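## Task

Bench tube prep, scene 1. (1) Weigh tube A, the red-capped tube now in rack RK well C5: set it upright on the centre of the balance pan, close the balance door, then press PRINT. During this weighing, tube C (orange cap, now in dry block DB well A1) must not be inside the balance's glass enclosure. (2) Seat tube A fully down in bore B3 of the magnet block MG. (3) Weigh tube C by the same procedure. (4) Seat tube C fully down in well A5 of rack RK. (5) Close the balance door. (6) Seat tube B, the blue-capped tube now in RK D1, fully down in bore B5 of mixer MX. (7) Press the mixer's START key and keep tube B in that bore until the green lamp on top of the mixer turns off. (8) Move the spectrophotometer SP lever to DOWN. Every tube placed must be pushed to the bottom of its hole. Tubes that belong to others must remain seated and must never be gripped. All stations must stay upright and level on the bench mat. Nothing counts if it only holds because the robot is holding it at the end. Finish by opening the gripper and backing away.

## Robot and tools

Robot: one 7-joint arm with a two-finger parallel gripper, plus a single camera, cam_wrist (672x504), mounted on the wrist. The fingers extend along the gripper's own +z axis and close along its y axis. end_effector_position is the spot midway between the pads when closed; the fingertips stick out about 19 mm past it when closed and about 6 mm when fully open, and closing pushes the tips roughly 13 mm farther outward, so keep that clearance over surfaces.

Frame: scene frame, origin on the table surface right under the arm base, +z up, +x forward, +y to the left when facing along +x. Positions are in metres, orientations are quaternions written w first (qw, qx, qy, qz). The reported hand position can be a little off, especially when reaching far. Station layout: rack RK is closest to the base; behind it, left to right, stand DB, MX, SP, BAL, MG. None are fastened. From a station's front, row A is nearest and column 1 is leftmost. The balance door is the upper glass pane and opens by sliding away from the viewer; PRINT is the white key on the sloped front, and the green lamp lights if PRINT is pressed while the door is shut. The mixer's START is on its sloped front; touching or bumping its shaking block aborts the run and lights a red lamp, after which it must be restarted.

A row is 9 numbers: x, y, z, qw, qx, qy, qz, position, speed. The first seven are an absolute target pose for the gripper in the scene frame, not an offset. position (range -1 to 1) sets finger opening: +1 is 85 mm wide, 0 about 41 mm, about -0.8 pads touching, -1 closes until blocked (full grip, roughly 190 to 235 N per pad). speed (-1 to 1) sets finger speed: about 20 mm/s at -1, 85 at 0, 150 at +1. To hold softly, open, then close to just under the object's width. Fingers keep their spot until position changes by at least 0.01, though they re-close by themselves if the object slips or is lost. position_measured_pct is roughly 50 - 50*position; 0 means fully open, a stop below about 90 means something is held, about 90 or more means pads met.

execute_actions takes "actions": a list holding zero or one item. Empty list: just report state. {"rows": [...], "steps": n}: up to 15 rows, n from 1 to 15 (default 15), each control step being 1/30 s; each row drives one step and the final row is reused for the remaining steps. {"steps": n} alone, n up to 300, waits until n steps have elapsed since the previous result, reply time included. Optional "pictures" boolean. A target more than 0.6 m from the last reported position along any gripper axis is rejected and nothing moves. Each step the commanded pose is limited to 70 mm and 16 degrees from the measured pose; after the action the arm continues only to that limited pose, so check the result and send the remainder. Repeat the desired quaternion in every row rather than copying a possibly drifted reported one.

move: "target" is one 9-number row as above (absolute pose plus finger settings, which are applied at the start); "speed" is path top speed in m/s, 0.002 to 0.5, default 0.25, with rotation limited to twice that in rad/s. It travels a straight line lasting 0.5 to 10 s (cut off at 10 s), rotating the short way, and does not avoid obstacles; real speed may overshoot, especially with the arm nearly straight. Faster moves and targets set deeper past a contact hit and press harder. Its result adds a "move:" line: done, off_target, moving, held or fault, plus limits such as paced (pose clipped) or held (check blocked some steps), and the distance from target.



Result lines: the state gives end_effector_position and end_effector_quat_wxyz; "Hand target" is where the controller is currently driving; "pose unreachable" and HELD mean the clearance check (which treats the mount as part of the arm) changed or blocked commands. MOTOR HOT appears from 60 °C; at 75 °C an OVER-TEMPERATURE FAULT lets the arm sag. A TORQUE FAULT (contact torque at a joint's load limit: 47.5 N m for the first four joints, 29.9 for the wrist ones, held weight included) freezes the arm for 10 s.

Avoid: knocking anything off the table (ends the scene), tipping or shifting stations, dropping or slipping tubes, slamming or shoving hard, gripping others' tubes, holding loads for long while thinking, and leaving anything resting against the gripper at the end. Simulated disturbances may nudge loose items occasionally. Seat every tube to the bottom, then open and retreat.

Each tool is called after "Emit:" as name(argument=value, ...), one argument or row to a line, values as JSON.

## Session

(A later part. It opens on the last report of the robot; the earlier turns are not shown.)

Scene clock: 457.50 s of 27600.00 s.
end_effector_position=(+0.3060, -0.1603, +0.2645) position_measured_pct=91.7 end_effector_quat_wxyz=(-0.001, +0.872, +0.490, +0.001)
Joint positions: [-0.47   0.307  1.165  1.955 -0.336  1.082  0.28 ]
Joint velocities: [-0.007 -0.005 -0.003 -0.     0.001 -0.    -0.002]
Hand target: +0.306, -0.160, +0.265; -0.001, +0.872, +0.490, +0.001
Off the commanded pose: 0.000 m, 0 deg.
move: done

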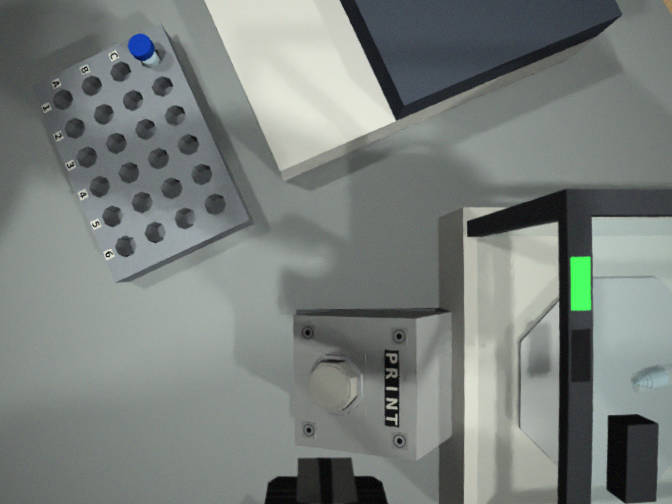

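Emit:
move(
  target=[0.3890,-0.2110,0.268,0,0.2698,0.963,0,-0.1,0],
  speed=0.45,
)

Emit:
move(
  target=[0.3890,-0.2110,0.237,0,0.2698,0.963,0,-0.1,0],
  speed=0.08,
)

Emit:
move(
  target=[0.3890,-0.2110,0.237,0,0.2698,0.963,0,-0.42,-0.3],
)

Emit:
move(
  target=[0.4905,-0.2725,0.237,0,0.2698,0.963,0,-0.42,-0.3],
  speed=0.09,
)

Emit:
move(
  target=[0.4905,-0.2725,0.237,0,0.2698,0.963,0,-0.1,0],
)

Emit:
move(
  target=[0.4905,-0.2725,0.268,0,0.2698,0.963,0,-0.1,0],
  speed=0.15,
)

Scene clock: 472.93 s of 27600.00 s.
end_effector_position=(+0.3893, -0.2106, +0.2684) position_measured_pct=54.8 end_effector_quat_wxyz=(+0.000, +0.269, +0.963, -0.000)
Joint positions: [ 0.01   0.429  0.662  1.645 -0.294  1.161  1.759]
Joint velocities: [ 0.008  0.003  0.006 -0.001 -0.002 -0.001  0.004]
Hand target: +0.389, -0.211, +0.268; +0.000, +0.270, +0.963, -0.000
Off the commanded pose: 0.001 m, 0 deg.
move: done

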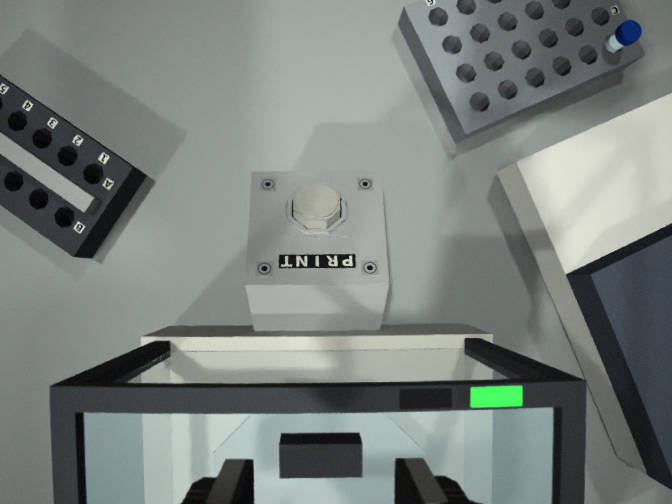

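Scene clock: 473.67 s of 27600.00 s.
end_effector_position=(+0.3891, -0.2110, +0.2371) position_measured_pct=54.8 end_effector_quat_wxyz=(+0.000, +0.270, +0.963, -0.000)
Joint positions: [ 0.025  0.466  0.645  1.702 -0.325  1.075  1.786]
Joint velocities: [ 0.002  0.002  0.001  0.    -0.    -0.001  0.001]
Hand target: +0.389, -0.211, +0.237; -0.000, +0.270, +0.963, -0.000
Off the commanded pose: 0.000 m, 0 deg.
move: done

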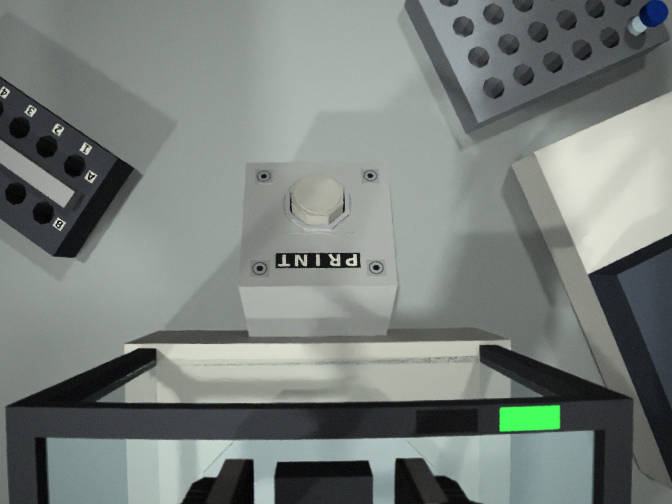

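Scene clock: 474.37 s of 27600.00 s.
end_effector_position=(+0.3889, -0.2112, +0.2373) position_measured_pct=68.3 end_effector_quat_wxyz=(+0.000, +0.270, +0.963, -0.000)
Joint positions: [ 0.025  0.466  0.645  1.702 -0.325  1.075  1.786]
Joint velocities: [-0.    -0.001  0.     0.     0.    -0.001 -0.001]
Hand target: +0.389, -0.211, +0.237; -0.000, +0.270, +0.963, -0.000
Off the commanded pose: 0.000 m, 0 deg.
move: done

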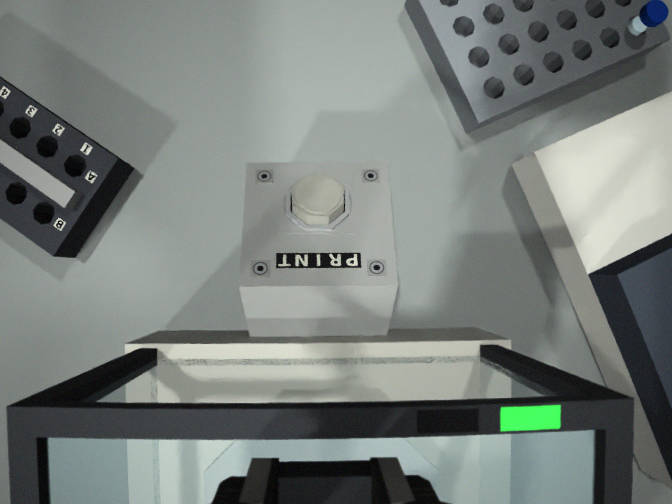

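Scene clock: 476.00 s of 27600.00 s.
end_effector_position=(+0.4909, -0.2717, +0.2380) position_measured_pct=68.3 end_effector_quat_wxyz=(+0.000, +0.269, +0.963, -0.000)
Joint positions: [ 0.18   0.724  0.598  1.245 -0.412  1.284  1.786]
Joint velocities: [ 0.003  0.005 -0.    -0.008 -0.003  0.    -0.003]
Hand target: +0.491, -0.272, +0.237; -0.000, +0.270, +0.963, -0.000
Off the commanded pose: 0.001 m, 0 deg.
move: done

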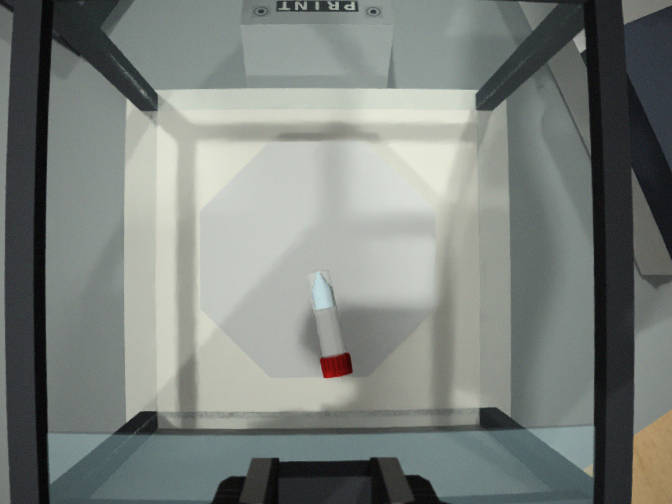

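Scene clock: 476.70 s of 27600.00 s.
end_effector_position=(+0.4905, -0.2725, +0.2370) position_measured_pct=54.8 end_effector_quat_wxyz=(+0.000, +0.270, +0.963, -0.000)
Joint positions: [ 0.181  0.726  0.598  1.246 -0.413  1.283  1.787]
Joint velocities: [ 0.     0.     0.    -0.001  0.     0.001  0.   ]
Hand target: +0.491, -0.273, +0.237; -0.000, +0.270, +0.963, -0.000
Off the commanded pose: 0.000 m, 0 deg.
move: done

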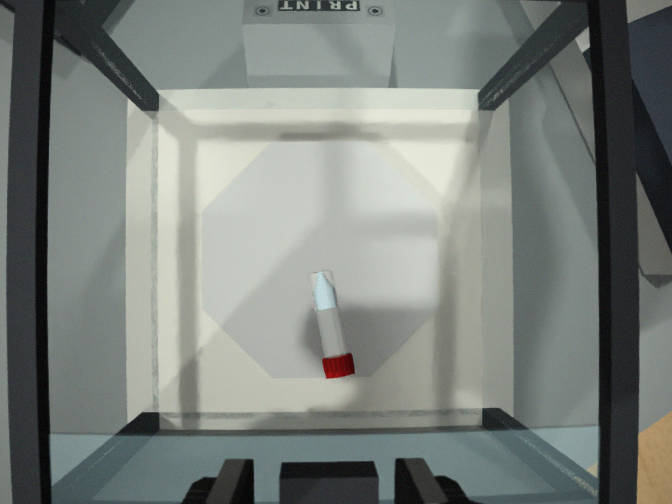

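Scene clock: 477.40 s of 27600.00 s.
end_effector_position=(+0.4905, -0.2724, +0.2680) position_measured_pct=54.8 end_effector_quat_wxyz=(-0.000, +0.270, +0.963, +0.000)
Joint positions: [ 0.184  0.702  0.609  1.185 -0.399  1.363  1.771]
Joint velocities: [-0.     0.001  0.002 -0.002  0.     0.001  0.002]
Hand target: +0.490, -0.272, +0.268; +0.000, +0.270, +0.963, +0.000
Off the commanded pose: 0.000 m, 0 deg.
move: done

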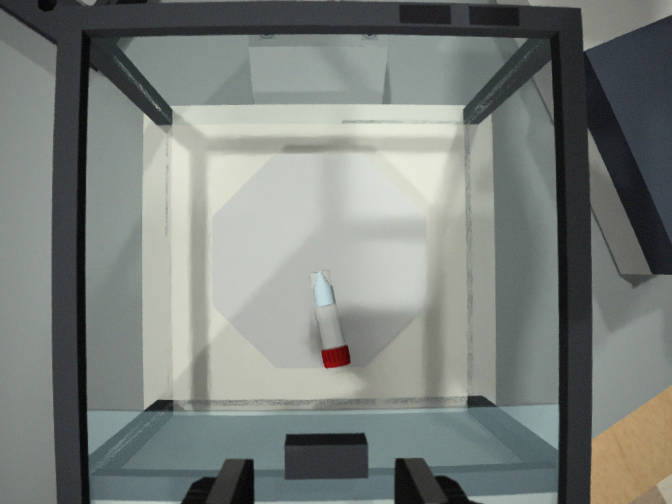

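Emit:
move(
  target=[0.4462,-0.2442,0.26,0,0.1848,0.9828,0,-0.35,0],
  speed=0.2,
)

Emit:
move(
  target=[0.4462,-0.2442,0.15,0,0.1848,0.9828,0,-0.35,0],
  speed=0.12,
)

Scene clock: 504.27 s of 27600.00 s.
end_effector_position=(+0.4460, -0.2445, +0.2594) position_measured_pct=67.5 end_effector_quat_wxyz=(-0.000, +0.185, +0.983, +0.000)
Joint positions: [ 0.131  0.579  0.586  1.421 -0.338  1.235  1.937]
Joint velocities: [-0.006 -0.011 -0.002  0.004  0.     0.    -0.001]
Hand target: +0.446, -0.244, +0.260; +0.000, +0.185, +0.983, +0.000
Off the commanded pose: 0.001 m, 0 deg.
move: done

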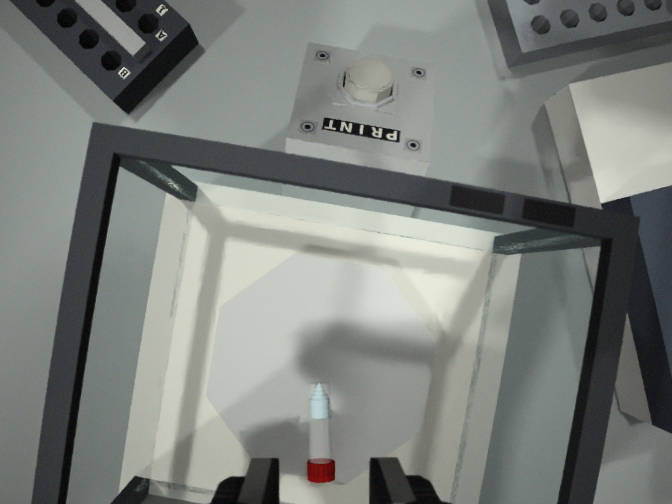

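Scene clock: 505.50 s of 27600.00 s.
end_effector_position=(+0.4464, -0.2443, +0.1502) position_measured_pct=67.5 end_effector_quat_wxyz=(+0.000, +0.185, +0.983, -0.000)
Joint positions: [ 0.158  0.707  0.523  1.583 -0.421  0.959  2.008]
Joint velocities: [ 0.002  0.003  0.    -0.    -0.    -0.    -0.001]
Hand target: +0.446, -0.244, +0.150; -0.000, +0.185, +0.983, -0.000
Off the commanded pose: 0.000 m, 0 deg.
move: done

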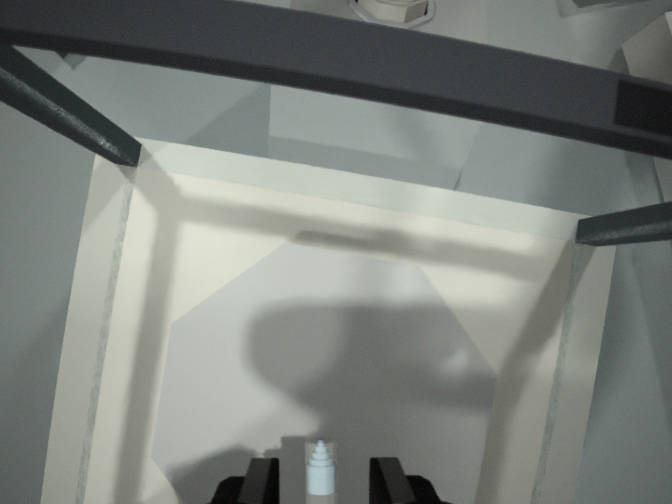

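Aligned. Descend slowly.

Emit:
move(
  target=[0.4462,-0.2442,0.106,0,0.1848,0.9828,0,-0.35,0],
  speed=0.03,
)

Scene clock: 510.17 s of 27600.00 s.
end_effector_position=(+0.4464, -0.2442, +0.1063) position_measured_pct=67.5 end_effector_quat_wxyz=(+0.000, +0.185, +0.983, -0.000)
Joint positions: [ 0.179  0.773  0.486  1.621 -0.461  0.857  2.04 ]
Joint velocities: [ 0.001 -0.    -0.001 -0.001 -0.    -0.002 -0.   ]
Hand target: +0.446, -0.244, +0.106; -0.000, +0.185, +0.983, -0.000
Off the commanded pose: 0.000 m, 0 deg.
move: done

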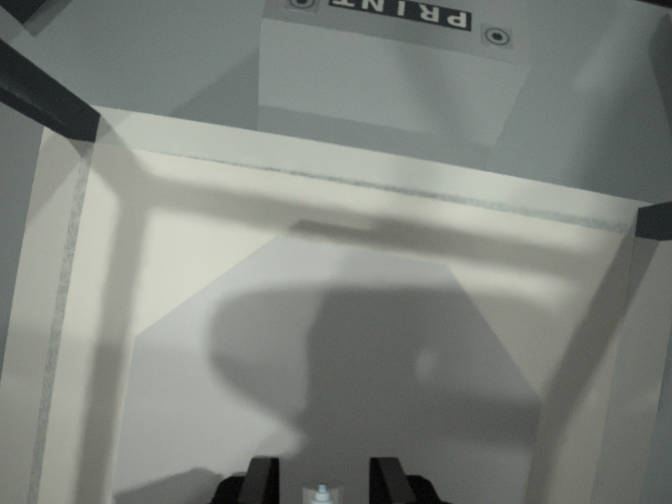

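Emit:
move(
  target=[0.4462,-0.2442,0.1045,0,0.1848,0.9828,0,-0.70,-0.7],
  speed=0.01,
)

Scene clock: 514.67 s of 27600.00 s.
end_effector_position=(+0.4466, -0.2453, +0.1060) position_measured_pct=82.5 end_effector_quat_wxyz=(+0.001, +0.185, +0.983, -0.001)
Joint positions: [ 0.18   0.773  0.486  1.622 -0.462  0.853  2.041]
Joint velocities: [ 0.001 -0.001 -0.002  0.001  0.    -0.001  0.   ]
Hand target: +0.446, -0.244, +0.105; -0.000, +0.185, +0.983, -0.000
Off the commanded pose: 0.002 m, 0 deg.
move: done

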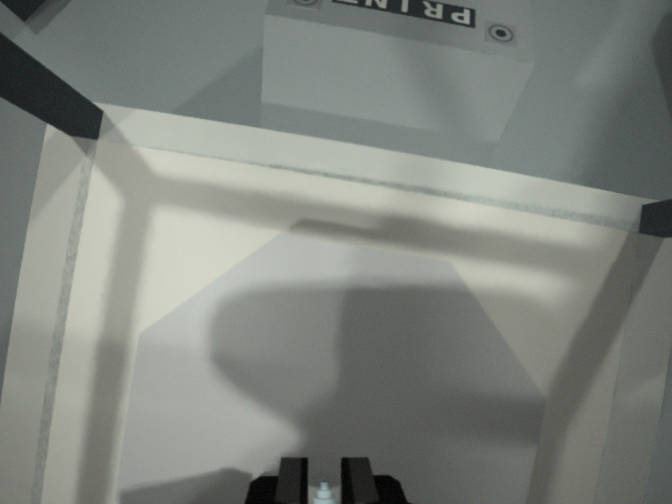

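Emit:
move(
  target=[0.4138,-0.2323,0.1075,0,0.1848,0.9828,0,-0.70,-0.7],
  speed=0.04,
)

Emit:
move(
  target=[0.4138,-0.2323,0.1065,0,0.1848,0.9828,0,-0.35,-0.7],
  speed=0.02,
)

Emit:
move(
  target=[0.447,-0.2452,0.15,0,0.1848,0.9828,0,-0.35,-0.7],
  speed=0.06,
)

Scene clock: 523.07 s of 27600.00 s.
end_effector_position=(+0.4137, -0.2324, +0.1073) position_measured_pct=82.5 end_effector_quat_wxyz=(-0.000, +0.185, +0.983, +0.000)
Joint positions: [ 0.17   0.714  0.485  1.748 -0.46   0.789  2.07 ]
Joint velocities: [-0.    -0.003 -0.001  0.001 -0.    -0.002  0.001]
Hand target: +0.414, -0.232, +0.107; -0.000, +0.185, +0.983, +0.000
Off the commanded pose: 0.000 m, 0 deg.
move: done

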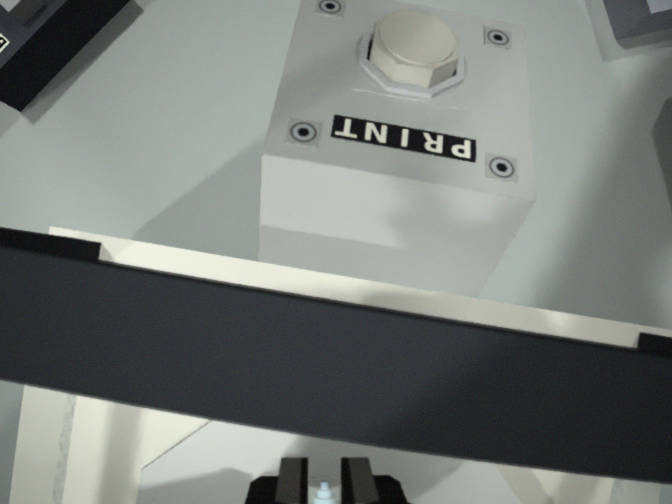

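Scene clock: 523.77 s of 27600.00 s.
end_effector_position=(+0.4138, -0.2323, +0.1065) position_measured_pct=67.5 end_effector_quat_wxyz=(+0.000, +0.185, +0.983, -0.000)
Joint positions: [ 0.171  0.715  0.484  1.748 -0.461  0.787  2.071]
Joint velocities: [ 0.    -0.     0.    -0.001  0.     0.     0.   ]
Hand target: +0.414, -0.232, +0.107; -0.000, +0.185, +0.983, -0.000
Off the commanded pose: 0.000 m, 0 deg.
move: done

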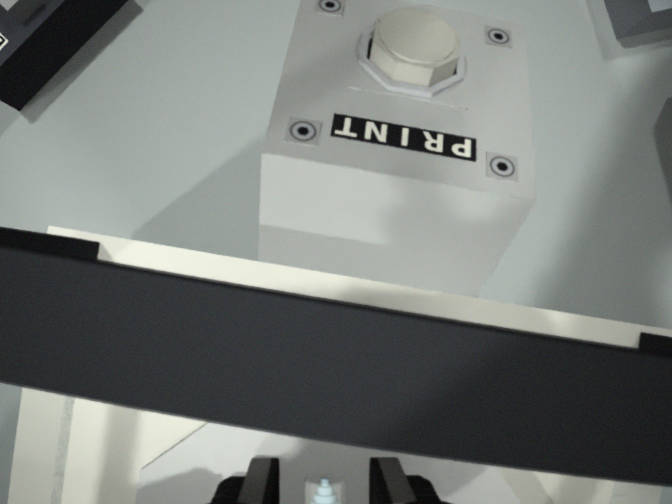

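Scene clock: 524.97 s of 27600.00 s.
end_effector_position=(+0.4470, -0.2451, +0.1501) position_measured_pct=67.5 end_effector_quat_wxyz=(+0.000, +0.185, +0.983, +0.000)
Joint positions: [ 0.161  0.709  0.522  1.579 -0.422  0.961  2.008]
Joint velocities: [ 0.     0.002 -0.002 -0.001 -0.     0.    -0.001]
Hand target: +0.447, -0.245, +0.150; +0.000, +0.185, +0.983, +0.000
Off the commanded pose: 0.000 m, 0 deg.
move: done

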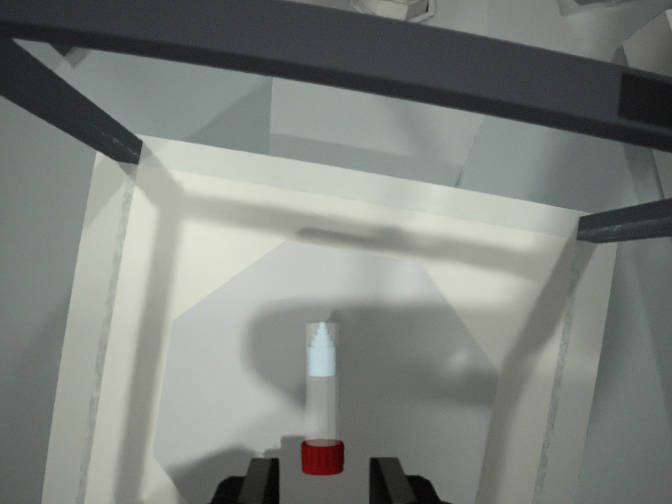

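Emit:
move(
  target=[0.4489,-0.2459,0.1075,0,0.1848,0.9828,0,-0.35,-0.7],
  speed=0.05,
)

Emit:
move(
  target=[0.4489,-0.2459,0.1075,0,0.1848,0.9828,0,-0.595,-1],
  speed=0.05,
)

Emit:
move(
  target=[0.4470,-0.2452,0.125,0,0.1848,0.9828,0,-0.595,-1],
  speed=0.02,
)

Scene clock: 533.23 s of 27600.00 s.
end_effector_position=(+0.4490, -0.2459, +0.1076) position_measured_pct=67.5 end_effector_quat_wxyz=(+0.000, +0.185, +0.983, -0.000)
Joint positions: [ 0.18   0.776  0.488  1.608 -0.46   0.867  2.037]
Joint velocities: [ 0.001  0.002  0.001  0.     0.    -0.    -0.   ]
Hand target: +0.449, -0.246, +0.108; -0.000, +0.185, +0.983, -0.000
Off the commanded pose: 0.000 m, 0 deg.
move: done

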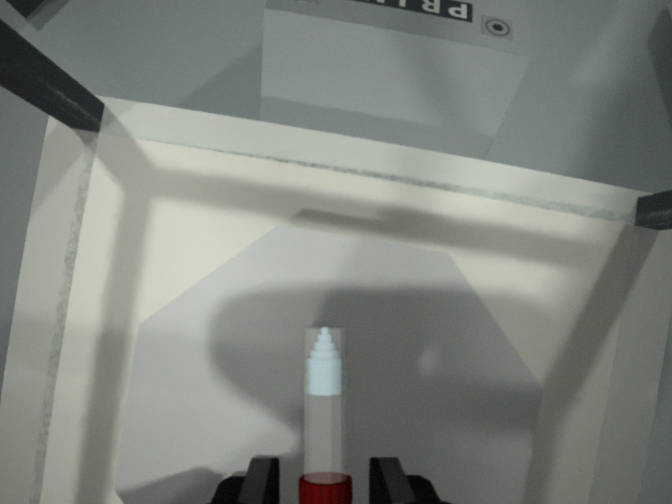

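Scene clock: 534.07 s of 27600.00 s.
end_effector_position=(+0.4489, -0.2459, +0.1075) position_measured_pct=79.0 end_effector_quat_wxyz=(+0.000, +0.185, +0.983, -0.000)
Joint positions: [ 0.181  0.776  0.487  1.608 -0.46   0.867  2.037]
Joint velocities: [-0.002 -0.     0.    -0.     0.     0.     0.   ]
Hand target: +0.449, -0.246, +0.107; -0.000, +0.185, +0.983, -0.000
Off the commanded pose: 0.000 m, 0 deg.
move: done

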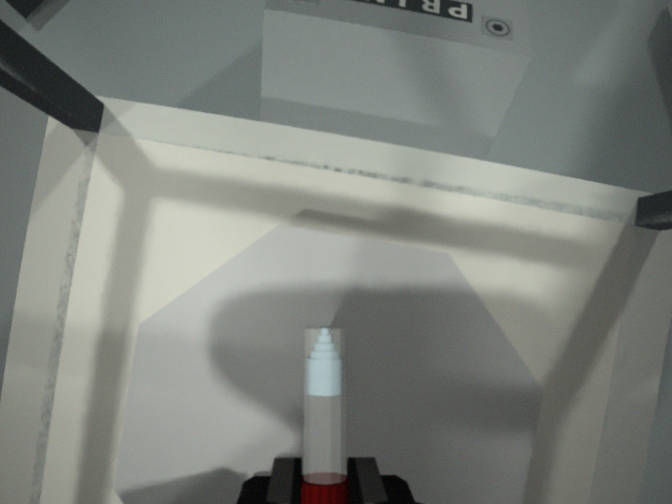

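Scene clock: 535.17 s of 27600.00 s.
end_effector_position=(+0.4469, -0.2452, +0.1249) position_measured_pct=79.0 end_effector_quat_wxyz=(-0.000, +0.185, +0.983, +0.000)
Joint positions: [ 0.172  0.746  0.502  1.603 -0.444  0.902  2.027]
Joint velocities: [-0.001 -0.001  0.     0.001  0.    -0.     0.001]
Hand target: +0.447, -0.245, +0.125; +0.000, +0.185, +0.983, +0.000
Off the commanded pose: 0.000 m, 0 deg.
move: done

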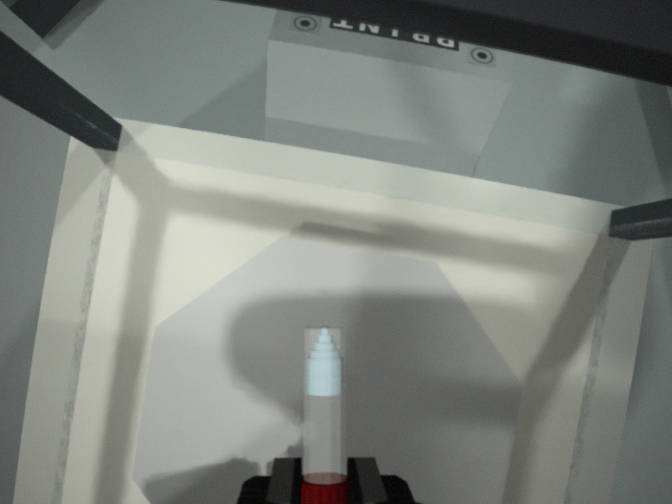

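Emit:
move(
  target=[0.4470,-0.2452,0.113,0,0.1848,0.9828,0,-0.595,-1],
  speed=0.03,
)

Emit:
move(
  target=[0.4470,-0.2452,0.113,0,0.1848,0.9828,0,-0.575,-1],
  speed=0.03,
)

Emit:
move(
  target=[0.4470,-0.2452,0.121,0,0.1848,0.9828,0,-0.575,-1],
  speed=0.01,
)

Scene clock: 580.63 s of 27600.00 s.
end_effector_position=(+0.4471, -0.2452, +0.1131) position_measured_pct=79.0 end_effector_quat_wxyz=(+0.000, +0.185, +0.983, -0.000)
Joint positions: [ 0.177  0.764  0.492  1.612 -0.455  0.875  2.035]
Joint velocities: [ 0.     0.001  0.001  0.     0.    -0.001  0.   ]
Hand target: +0.447, -0.245, +0.113; -0.000, +0.185, +0.983, -0.000
Off the commanded pose: 0.000 m, 0 deg.
move: done

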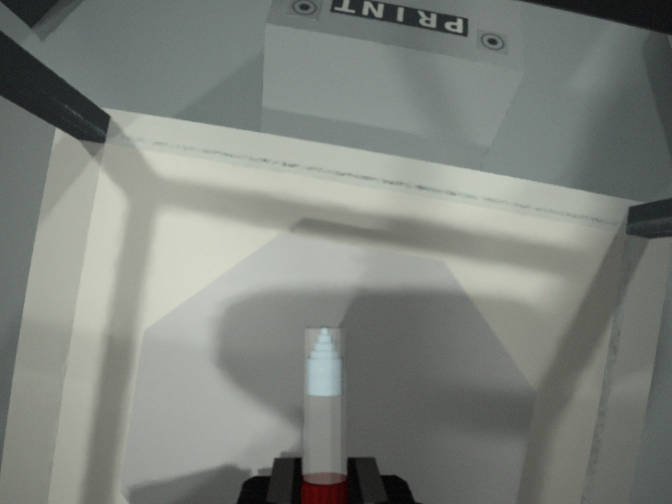

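Scene clock: 581.33 s of 27600.00 s.
end_effector_position=(+0.4470, -0.2452, +0.1130) position_measured_pct=78.6 end_effector_quat_wxyz=(+0.000, +0.185, +0.983, -0.000)
Joint positions: [ 0.177  0.764  0.492  1.612 -0.455  0.875  2.035]
Joint velocities: [-0.    -0.001  0.001 -0.     0.     0.002  0.001]
Hand target: +0.447, -0.245, +0.113; -0.000, +0.185, +0.983, -0.000
Off the commanded pose: 0.000 m, 0 deg.
move: done

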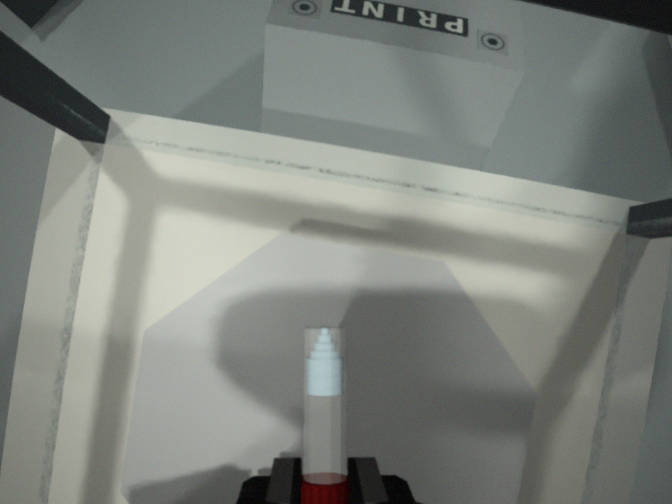

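Scene clock: 582.37 s of 27600.00 s.
end_effector_position=(+0.4470, -0.2452, +0.1210) position_measured_pct=78.6 end_effector_quat_wxyz=(-0.000, +0.185, +0.983, +0.000)
Joint positions: [ 0.173  0.752  0.499  1.606 -0.448  0.893  2.029]
Joint velocities: [-0.001 -0.001 -0.    -0.    -0.    -0.     0.001]
Hand target: +0.447, -0.245, +0.121; +0.000, +0.185, +0.983, +0.000
Off the commanded pose: 0.000 m, 0 deg.
move: done

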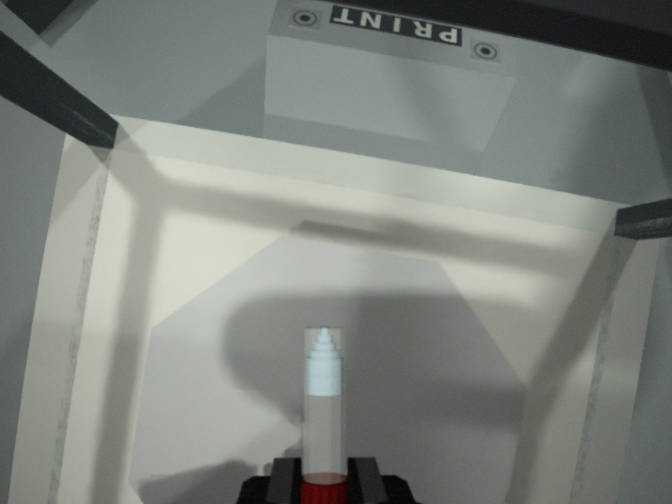

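Emit:
move(
  target=[0.4470,-0.2452,0.116,0,0.1848,0.9828,0,-0.564,-1],
  speed=0.02,
)

Scene clock: 587.13 s of 27600.00 s.
end_effector_position=(+0.4470, -0.2452, +0.1160) position_measured_pct=77.8 end_effector_quat_wxyz=(+0.000, +0.185, +0.983, -0.000)
Joint positions: [ 0.176  0.76   0.495  1.61  -0.452  0.882  2.033]
Joint velocities: [ 0.     0.    -0.    -0.    -0.     0.001 -0.001]
Hand target: +0.447, -0.245, +0.116; -0.000, +0.185, +0.983, -0.000
Off the commanded pose: 0.000 m, 0 deg.
move: done

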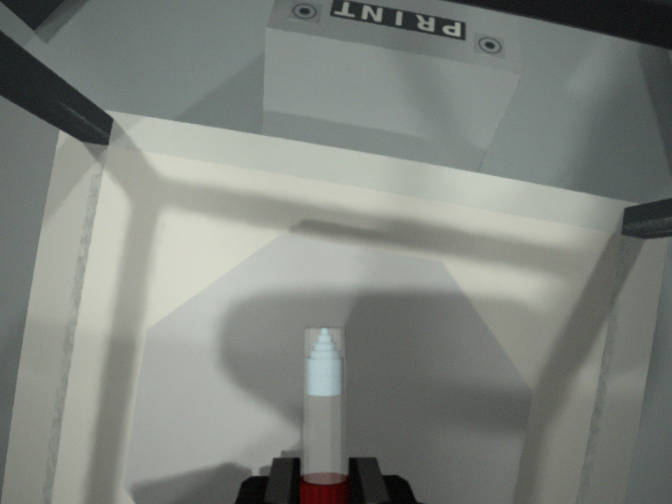

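Still held; pad compliance exists. Loosen further.

Emit:
move(
  target=[0.4470,-0.2452,0.116,0,0.1848,0.9828,0,-0.552,-1],
  speed=0.02,
)

Scene clock: 590.43 s of 27600.00 s.
end_effector_position=(+0.4470, -0.2452, +0.1160) position_measured_pct=77.8 end_effector_quat_wxyz=(+0.000, +0.185, +0.983, -0.000)
Joint positions: [ 0.176  0.76   0.495  1.61  -0.452  0.882  2.033]
Joint velocities: [-0.001 -0.     0.001 -0.    -0.     0.002  0.001]
Hand target: +0.447, -0.245, +0.116; -0.000, +0.185, +0.983, -0.000
Off the commanded pose: 0.000 m, 0 deg.
move: done

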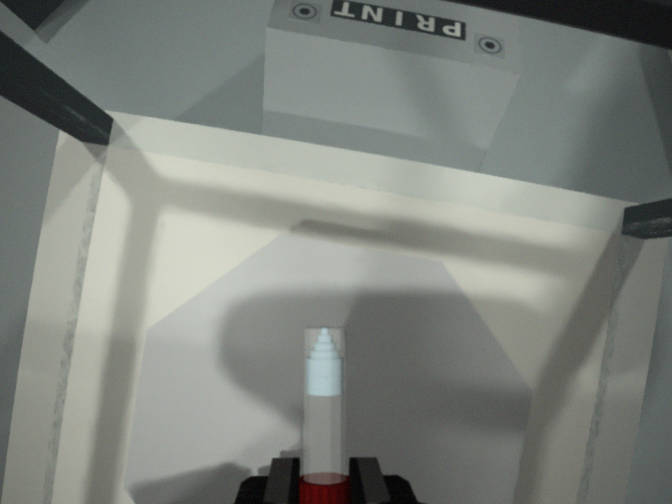

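Emit:
move(
  target=[0.4470,-0.2452,0.116,0,0.1848,0.9828,0,-0.541,-1],
  speed=0.02,
)

Scene clock: 594.13 s of 27600.00 s.
end_effector_position=(+0.4470, -0.2452, +0.1160) position_measured_pct=77.0 end_effector_quat_wxyz=(+0.000, +0.185, +0.983, -0.000)
Joint positions: [ 0.176  0.76   0.495  1.61  -0.452  0.882  2.033]
Joint velocities: [ 0.    -0.001  0.001  0.    -0.     0.001 -0.   ]
Hand target: +0.447, -0.245, +0.116; -0.000, +0.185, +0.983, -0.000
Off the commanded pose: 0.000 m, 0 deg.
move: done

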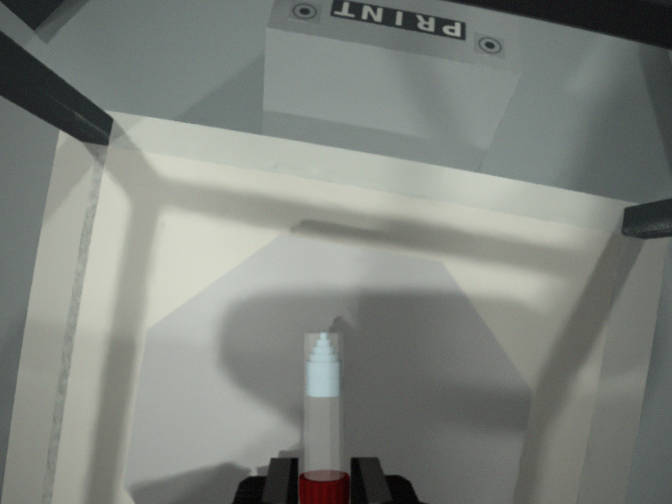

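Emit:
move(
  target=[0.4455,-0.2446,0.126,0,0.1848,0.9828,0,-0.541,-1],
  speed=0.008,
)

Scene clock: 600.87 s of 27600.00 s.
end_effector_position=(+0.4455, -0.2446, +0.1260) position_measured_pct=77.0 end_effector_quat_wxyz=(-0.000, +0.185, +0.983, +0.000)
Joint positions: [ 0.17   0.742  0.503  1.608 -0.443  0.901  2.027]
Joint velocities: [-0.001 -0.     0.001  0.    -0.    -0.     0.   ]
Hand target: +0.445, -0.245, +0.126; +0.000, +0.185, +0.983, +0.000
Off the commanded pose: 0.000 m, 0 deg.
move: done

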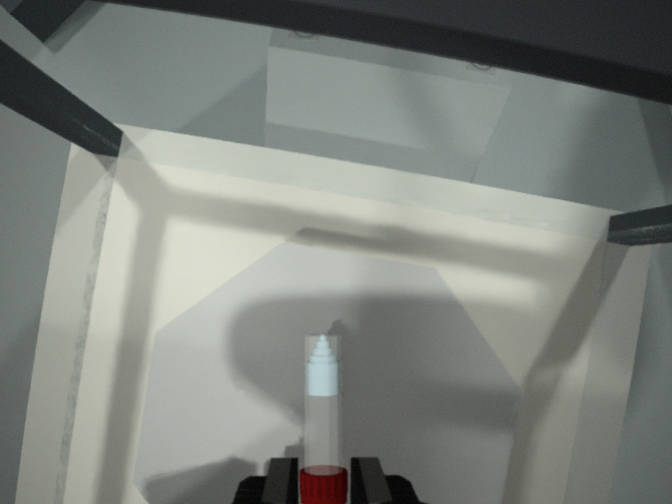

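Emit:
move(
  target=[0.4358,-0.2408,0.12,0,0.1848,0.9828,0,-0.4,0],
  speed=0.03,
)

Emit:
move(
  target=[0.4358,-0.2408,0.1075,0,0.1848,0.9828,0,-0.4,0],
  speed=0.03,
)

Emit:
move(
  target=[0.4358,-0.2408,0.1075,0,0.1848,0.9828,0,-0.556,-1],
  speed=0.03,
)

Emit:
move(
  target=[0.435,-0.2405,0.1175,0,0.1848,0.9828,0,-0.556,-1],
  speed=0.01,
)

Scene clock: 613.20 s of 27600.00 s.
end_effector_position=(+0.4358, -0.2408, +0.1199) position_measured_pct=69.8 end_effector_quat_wxyz=(-0.000, +0.185, +0.983, -0.000)
Joint positions: [ 0.169  0.733  0.498  1.652 -0.448  0.866  2.04 ]
Joint velocities: [ 0.001 -0.001  0.001  0.001 -0.    -0.002 -0.   ]
Hand target: +0.436, -0.241, +0.120; -0.000, +0.185, +0.983, -0.000
Off the commanded pose: 0.000 m, 0 deg.
move: done

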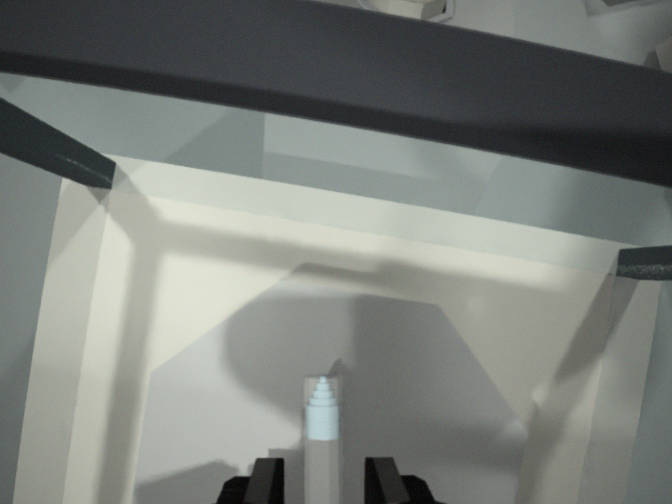

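Scene clock: 613.90 s of 27600.00 s.
end_effector_position=(+0.4359, -0.2408, +0.1076) position_measured_pct=69.8 end_effector_quat_wxyz=(+0.000, +0.185, +0.983, -0.000)
Joint positions: [ 0.176  0.752  0.487  1.661 -0.46   0.837  2.05 ]
Joint velocities: [ 0.     0.002 -0.001  0.001  0.    -0.001 -0.001]
Hand target: +0.436, -0.241, +0.108; -0.000, +0.185, +0.983, -0.000
Off the commanded pose: 0.000 m, 0 deg.
move: done

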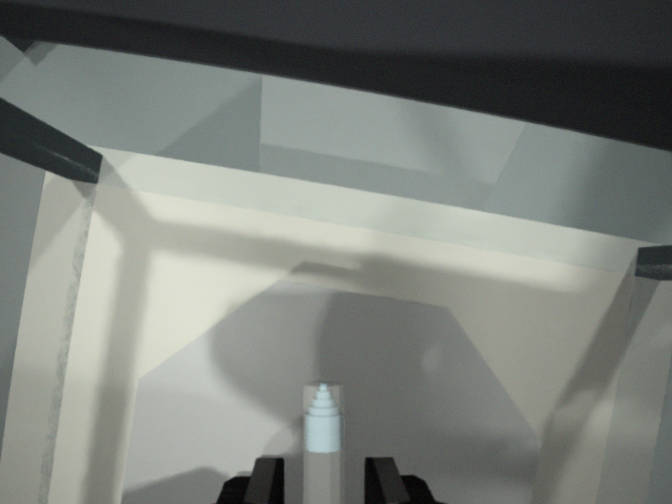

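Scene clock: 614.60 s of 27600.00 s.
end_effector_position=(+0.4358, -0.2408, +0.1075) position_measured_pct=77.8 end_effector_quat_wxyz=(+0.000, +0.185, +0.983, -0.000)
Joint positions: [ 0.176  0.752  0.487  1.661 -0.46   0.837  2.05 ]
Joint velocities: [ 0.  0. -0. -0.  0.  0.  0.]
Hand target: +0.436, -0.241, +0.107; -0.000, +0.185, +0.983, -0.000
Off the commanded pose: 0.000 m, 0 deg.
move: done

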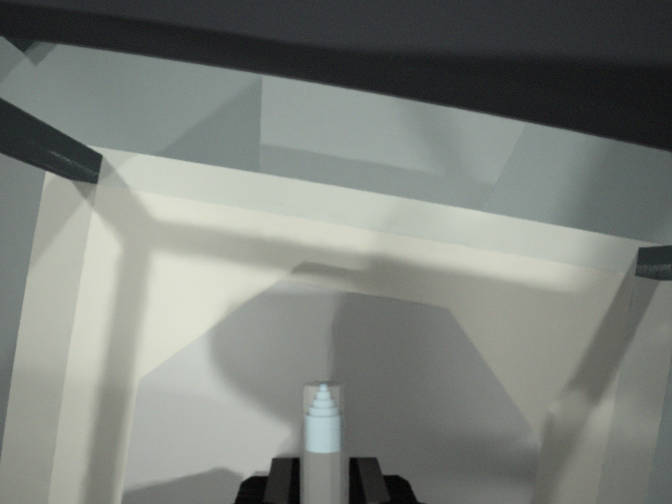

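Scene clock: 615.83 s of 27600.00 s.
end_effector_position=(+0.4350, -0.2405, +0.1175) position_measured_pct=77.8 end_effector_quat_wxyz=(-0.000, +0.185, +0.983, +0.000)
Joint positions: [ 0.17   0.735  0.496  1.657 -0.451  0.859  2.043]
Joint velocities: [ 0.001 -0.001 -0.001  0.     0.    -0.001  0.   ]
Hand target: +0.435, -0.240, +0.117; +0.000, +0.185, +0.983, +0.000
Off the commanded pose: 0.000 m, 0 deg.
move: done

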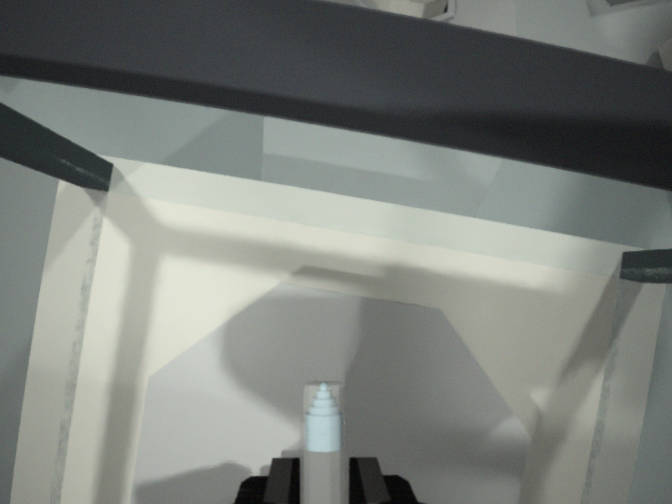

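Emit:
move(
  target=[0.435,-0.2405,0.113,0,0.1848,0.9828,0,-0.556,-1],
  speed=0.02,
)

Emit:
move(
  target=[0.435,-0.2405,0.113,0,0.1848,0.9828,0,-0.5459,-1],
  speed=0.02,
)

Emit:
move(
  target=[0.4345,-0.2403,0.123,0,0.1848,0.9828,0,-0.5459,-1],
  speed=0.01,
)

Scene clock: 623.47 s of 27600.00 s.
end_effector_position=(+0.4350, -0.2405, +0.1130) position_measured_pct=77.8 end_effector_quat_wxyz=(+0.000, +0.185, +0.983, -0.000)
Joint positions: [ 0.173  0.742  0.492  1.661 -0.455  0.848  2.046]
Joint velocities: [ 0.     0.001  0.001 -0.    -0.     0.001 -0.001]
Hand target: +0.435, -0.241, +0.113; -0.000, +0.185, +0.983, -0.000
Off the commanded pose: 0.000 m, 0 deg.
move: done

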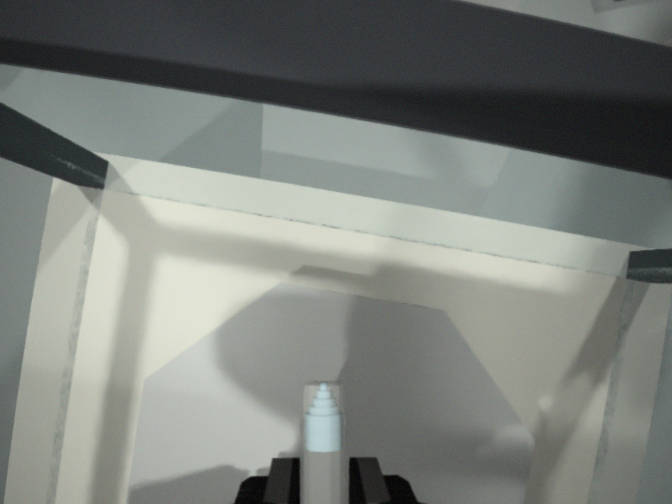

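Scene clock: 624.17 s of 27600.00 s.
end_effector_position=(+0.4350, -0.2405, +0.1130) position_measured_pct=77.4 end_effector_quat_wxyz=(+0.000, +0.185, +0.983, -0.000)
Joint positions: [ 0.173  0.742  0.492  1.661 -0.455  0.848  2.046]
Joint velocities: [ 0.    -0.    -0.    -0.    -0.     0.    -0.001]
Hand target: +0.435, -0.241, +0.113; -0.000, +0.185, +0.983, -0.000
Off the commanded pose: 0.000 m, 0 deg.
move: done

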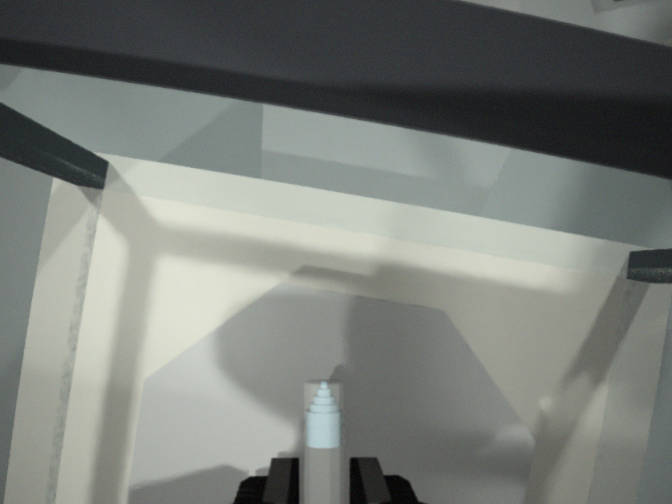

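Scene clock: 625.40 s of 27600.00 s.
end_effector_position=(+0.4345, -0.2403, +0.1230) position_measured_pct=77.4 end_effector_quat_wxyz=(-0.000, +0.185, +0.983, +0.000)
Joint positions: [ 0.167  0.726  0.501  1.655 -0.445  0.87   2.039]
Joint velocities: [ 0.    -0.001  0.001  0.    -0.    -0.     0.002]
Hand target: +0.434, -0.240, +0.123; +0.000, +0.185, +0.983, +0.000
Off the commanded pose: 0.000 m, 0 deg.
move: done

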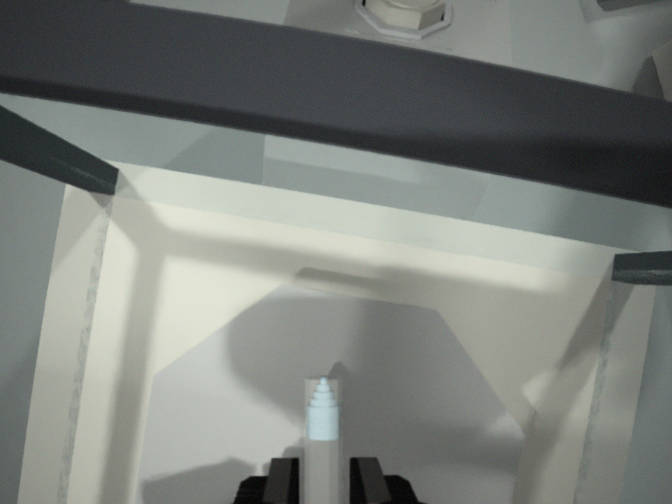

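Emit:
move(
  target=[0.4476,-0.2454,0.123,0,0.1848,0.9828,0,-0.4,0],
  speed=0.04,
)

Emit:
move(
  target=[0.4476,-0.2454,0.1075,0,0.1848,0.9828,0,-0.4,0],
  speed=0.04,
)

Emit:
move(
  target=[0.4476,-0.2454,0.1075,0,0.1848,0.9828,0,-0.57,-1],
  speed=0.03,
)

Emit:
move(
  target=[0.44,-0.242,0.275,0,0.1848,0.9828,0,-0.57,-1],
  speed=0.12,
)

Scene clock: 653.80 s of 27600.00 s.
end_effector_position=(+0.4477, -0.2453, +0.1232) position_measured_pct=69.8 end_effector_quat_wxyz=(+0.000, +0.185, +0.983, -0.000)
Joint positions: [ 0.172  0.75   0.501  1.602 -0.446  0.899  2.027]
Joint velocities: [ 0.002  0.003 -0.001 -0.002  0.     0.    -0.   ]
Hand target: +0.448, -0.245, +0.123; +0.000, +0.185, +0.983, -0.000
Off the commanded pose: 0.000 m, 0 deg.
move: done

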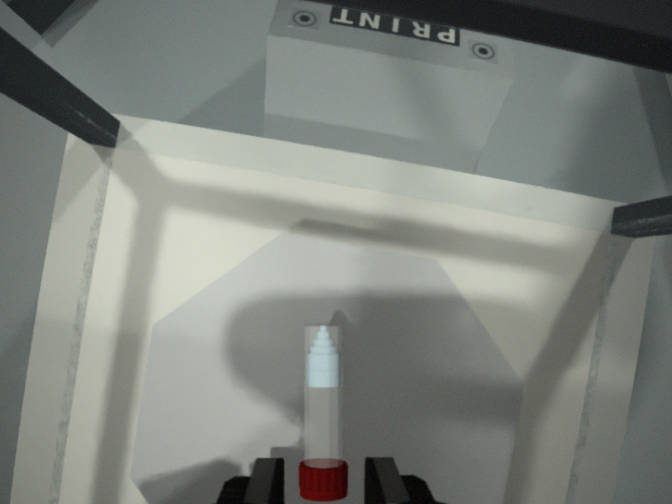

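Scene clock: 654.50 s of 27600.00 s.
end_effector_position=(+0.4477, -0.2454, +0.1076) position_measured_pct=69.8 end_effector_quat_wxyz=(+0.000, +0.185, +0.983, -0.000)
Joint positions: [ 0.18   0.774  0.488  1.614 -0.46   0.864  2.039]
Joint velocities: [ 0.001  0.002  0.002 -0.     0.    -0.001 -0.001]
Hand target: +0.448, -0.245, +0.108; -0.000, +0.185, +0.983, -0.000
Off the commanded pose: 0.000 m, 0 deg.
move: done

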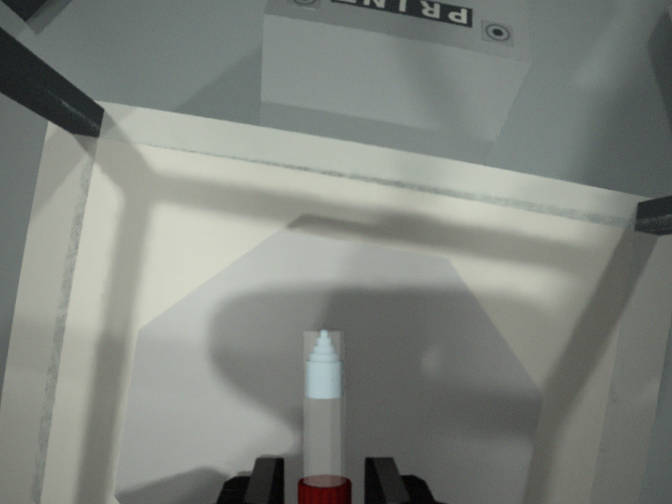

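Scene clock: 655.20 s of 27600.00 s.
end_effector_position=(+0.4476, -0.2454, +0.1075) position_measured_pct=78.2 end_effector_quat_wxyz=(+0.000, +0.185, +0.983, -0.000)
Joint positions: [ 0.18   0.774  0.488  1.614 -0.46   0.864  2.039]
Joint velocities: [-0.     0.     0.001 -0.001 -0.     0.     0.   ]
Hand target: +0.448, -0.245, +0.107; -0.000, +0.185, +0.983, -0.000
Off the commanded pose: 0.000 m, 0 deg.
move: done

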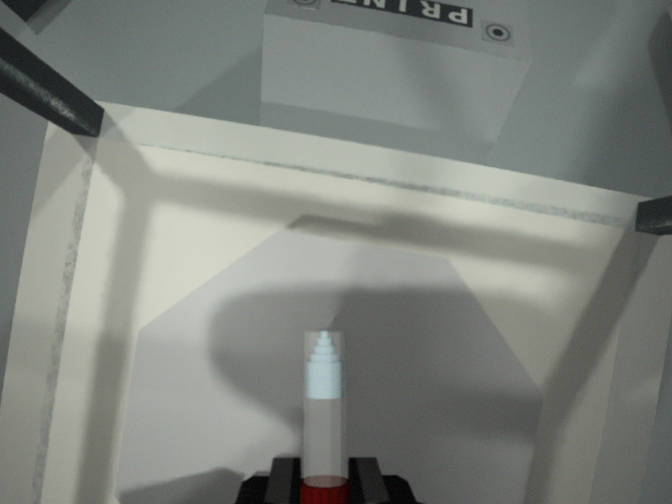

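Scene clock: 656.93 s of 27600.00 s.
end_effector_position=(+0.4399, -0.2418, +0.2748) position_measured_pct=78.2 end_effector_quat_wxyz=(+0.000, +0.185, +0.983, +0.000)
Joint positions: [ 0.123  0.55   0.593  1.418 -0.325  1.264  1.93 ]
Joint velocities: [-0.001 -0.001 -0.001 -0.001  0.    -0.001 -0.001]
Hand target: +0.440, -0.242, +0.275; +0.000, +0.185, +0.983, +0.000
Off the commanded pose: 0.000 m, 0 deg.
move: done

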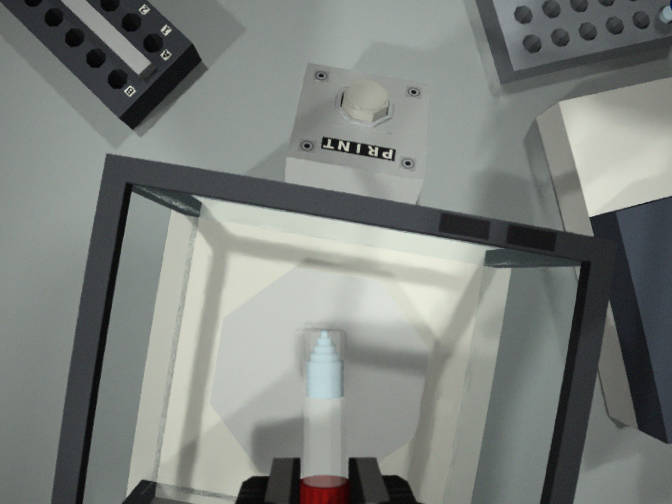

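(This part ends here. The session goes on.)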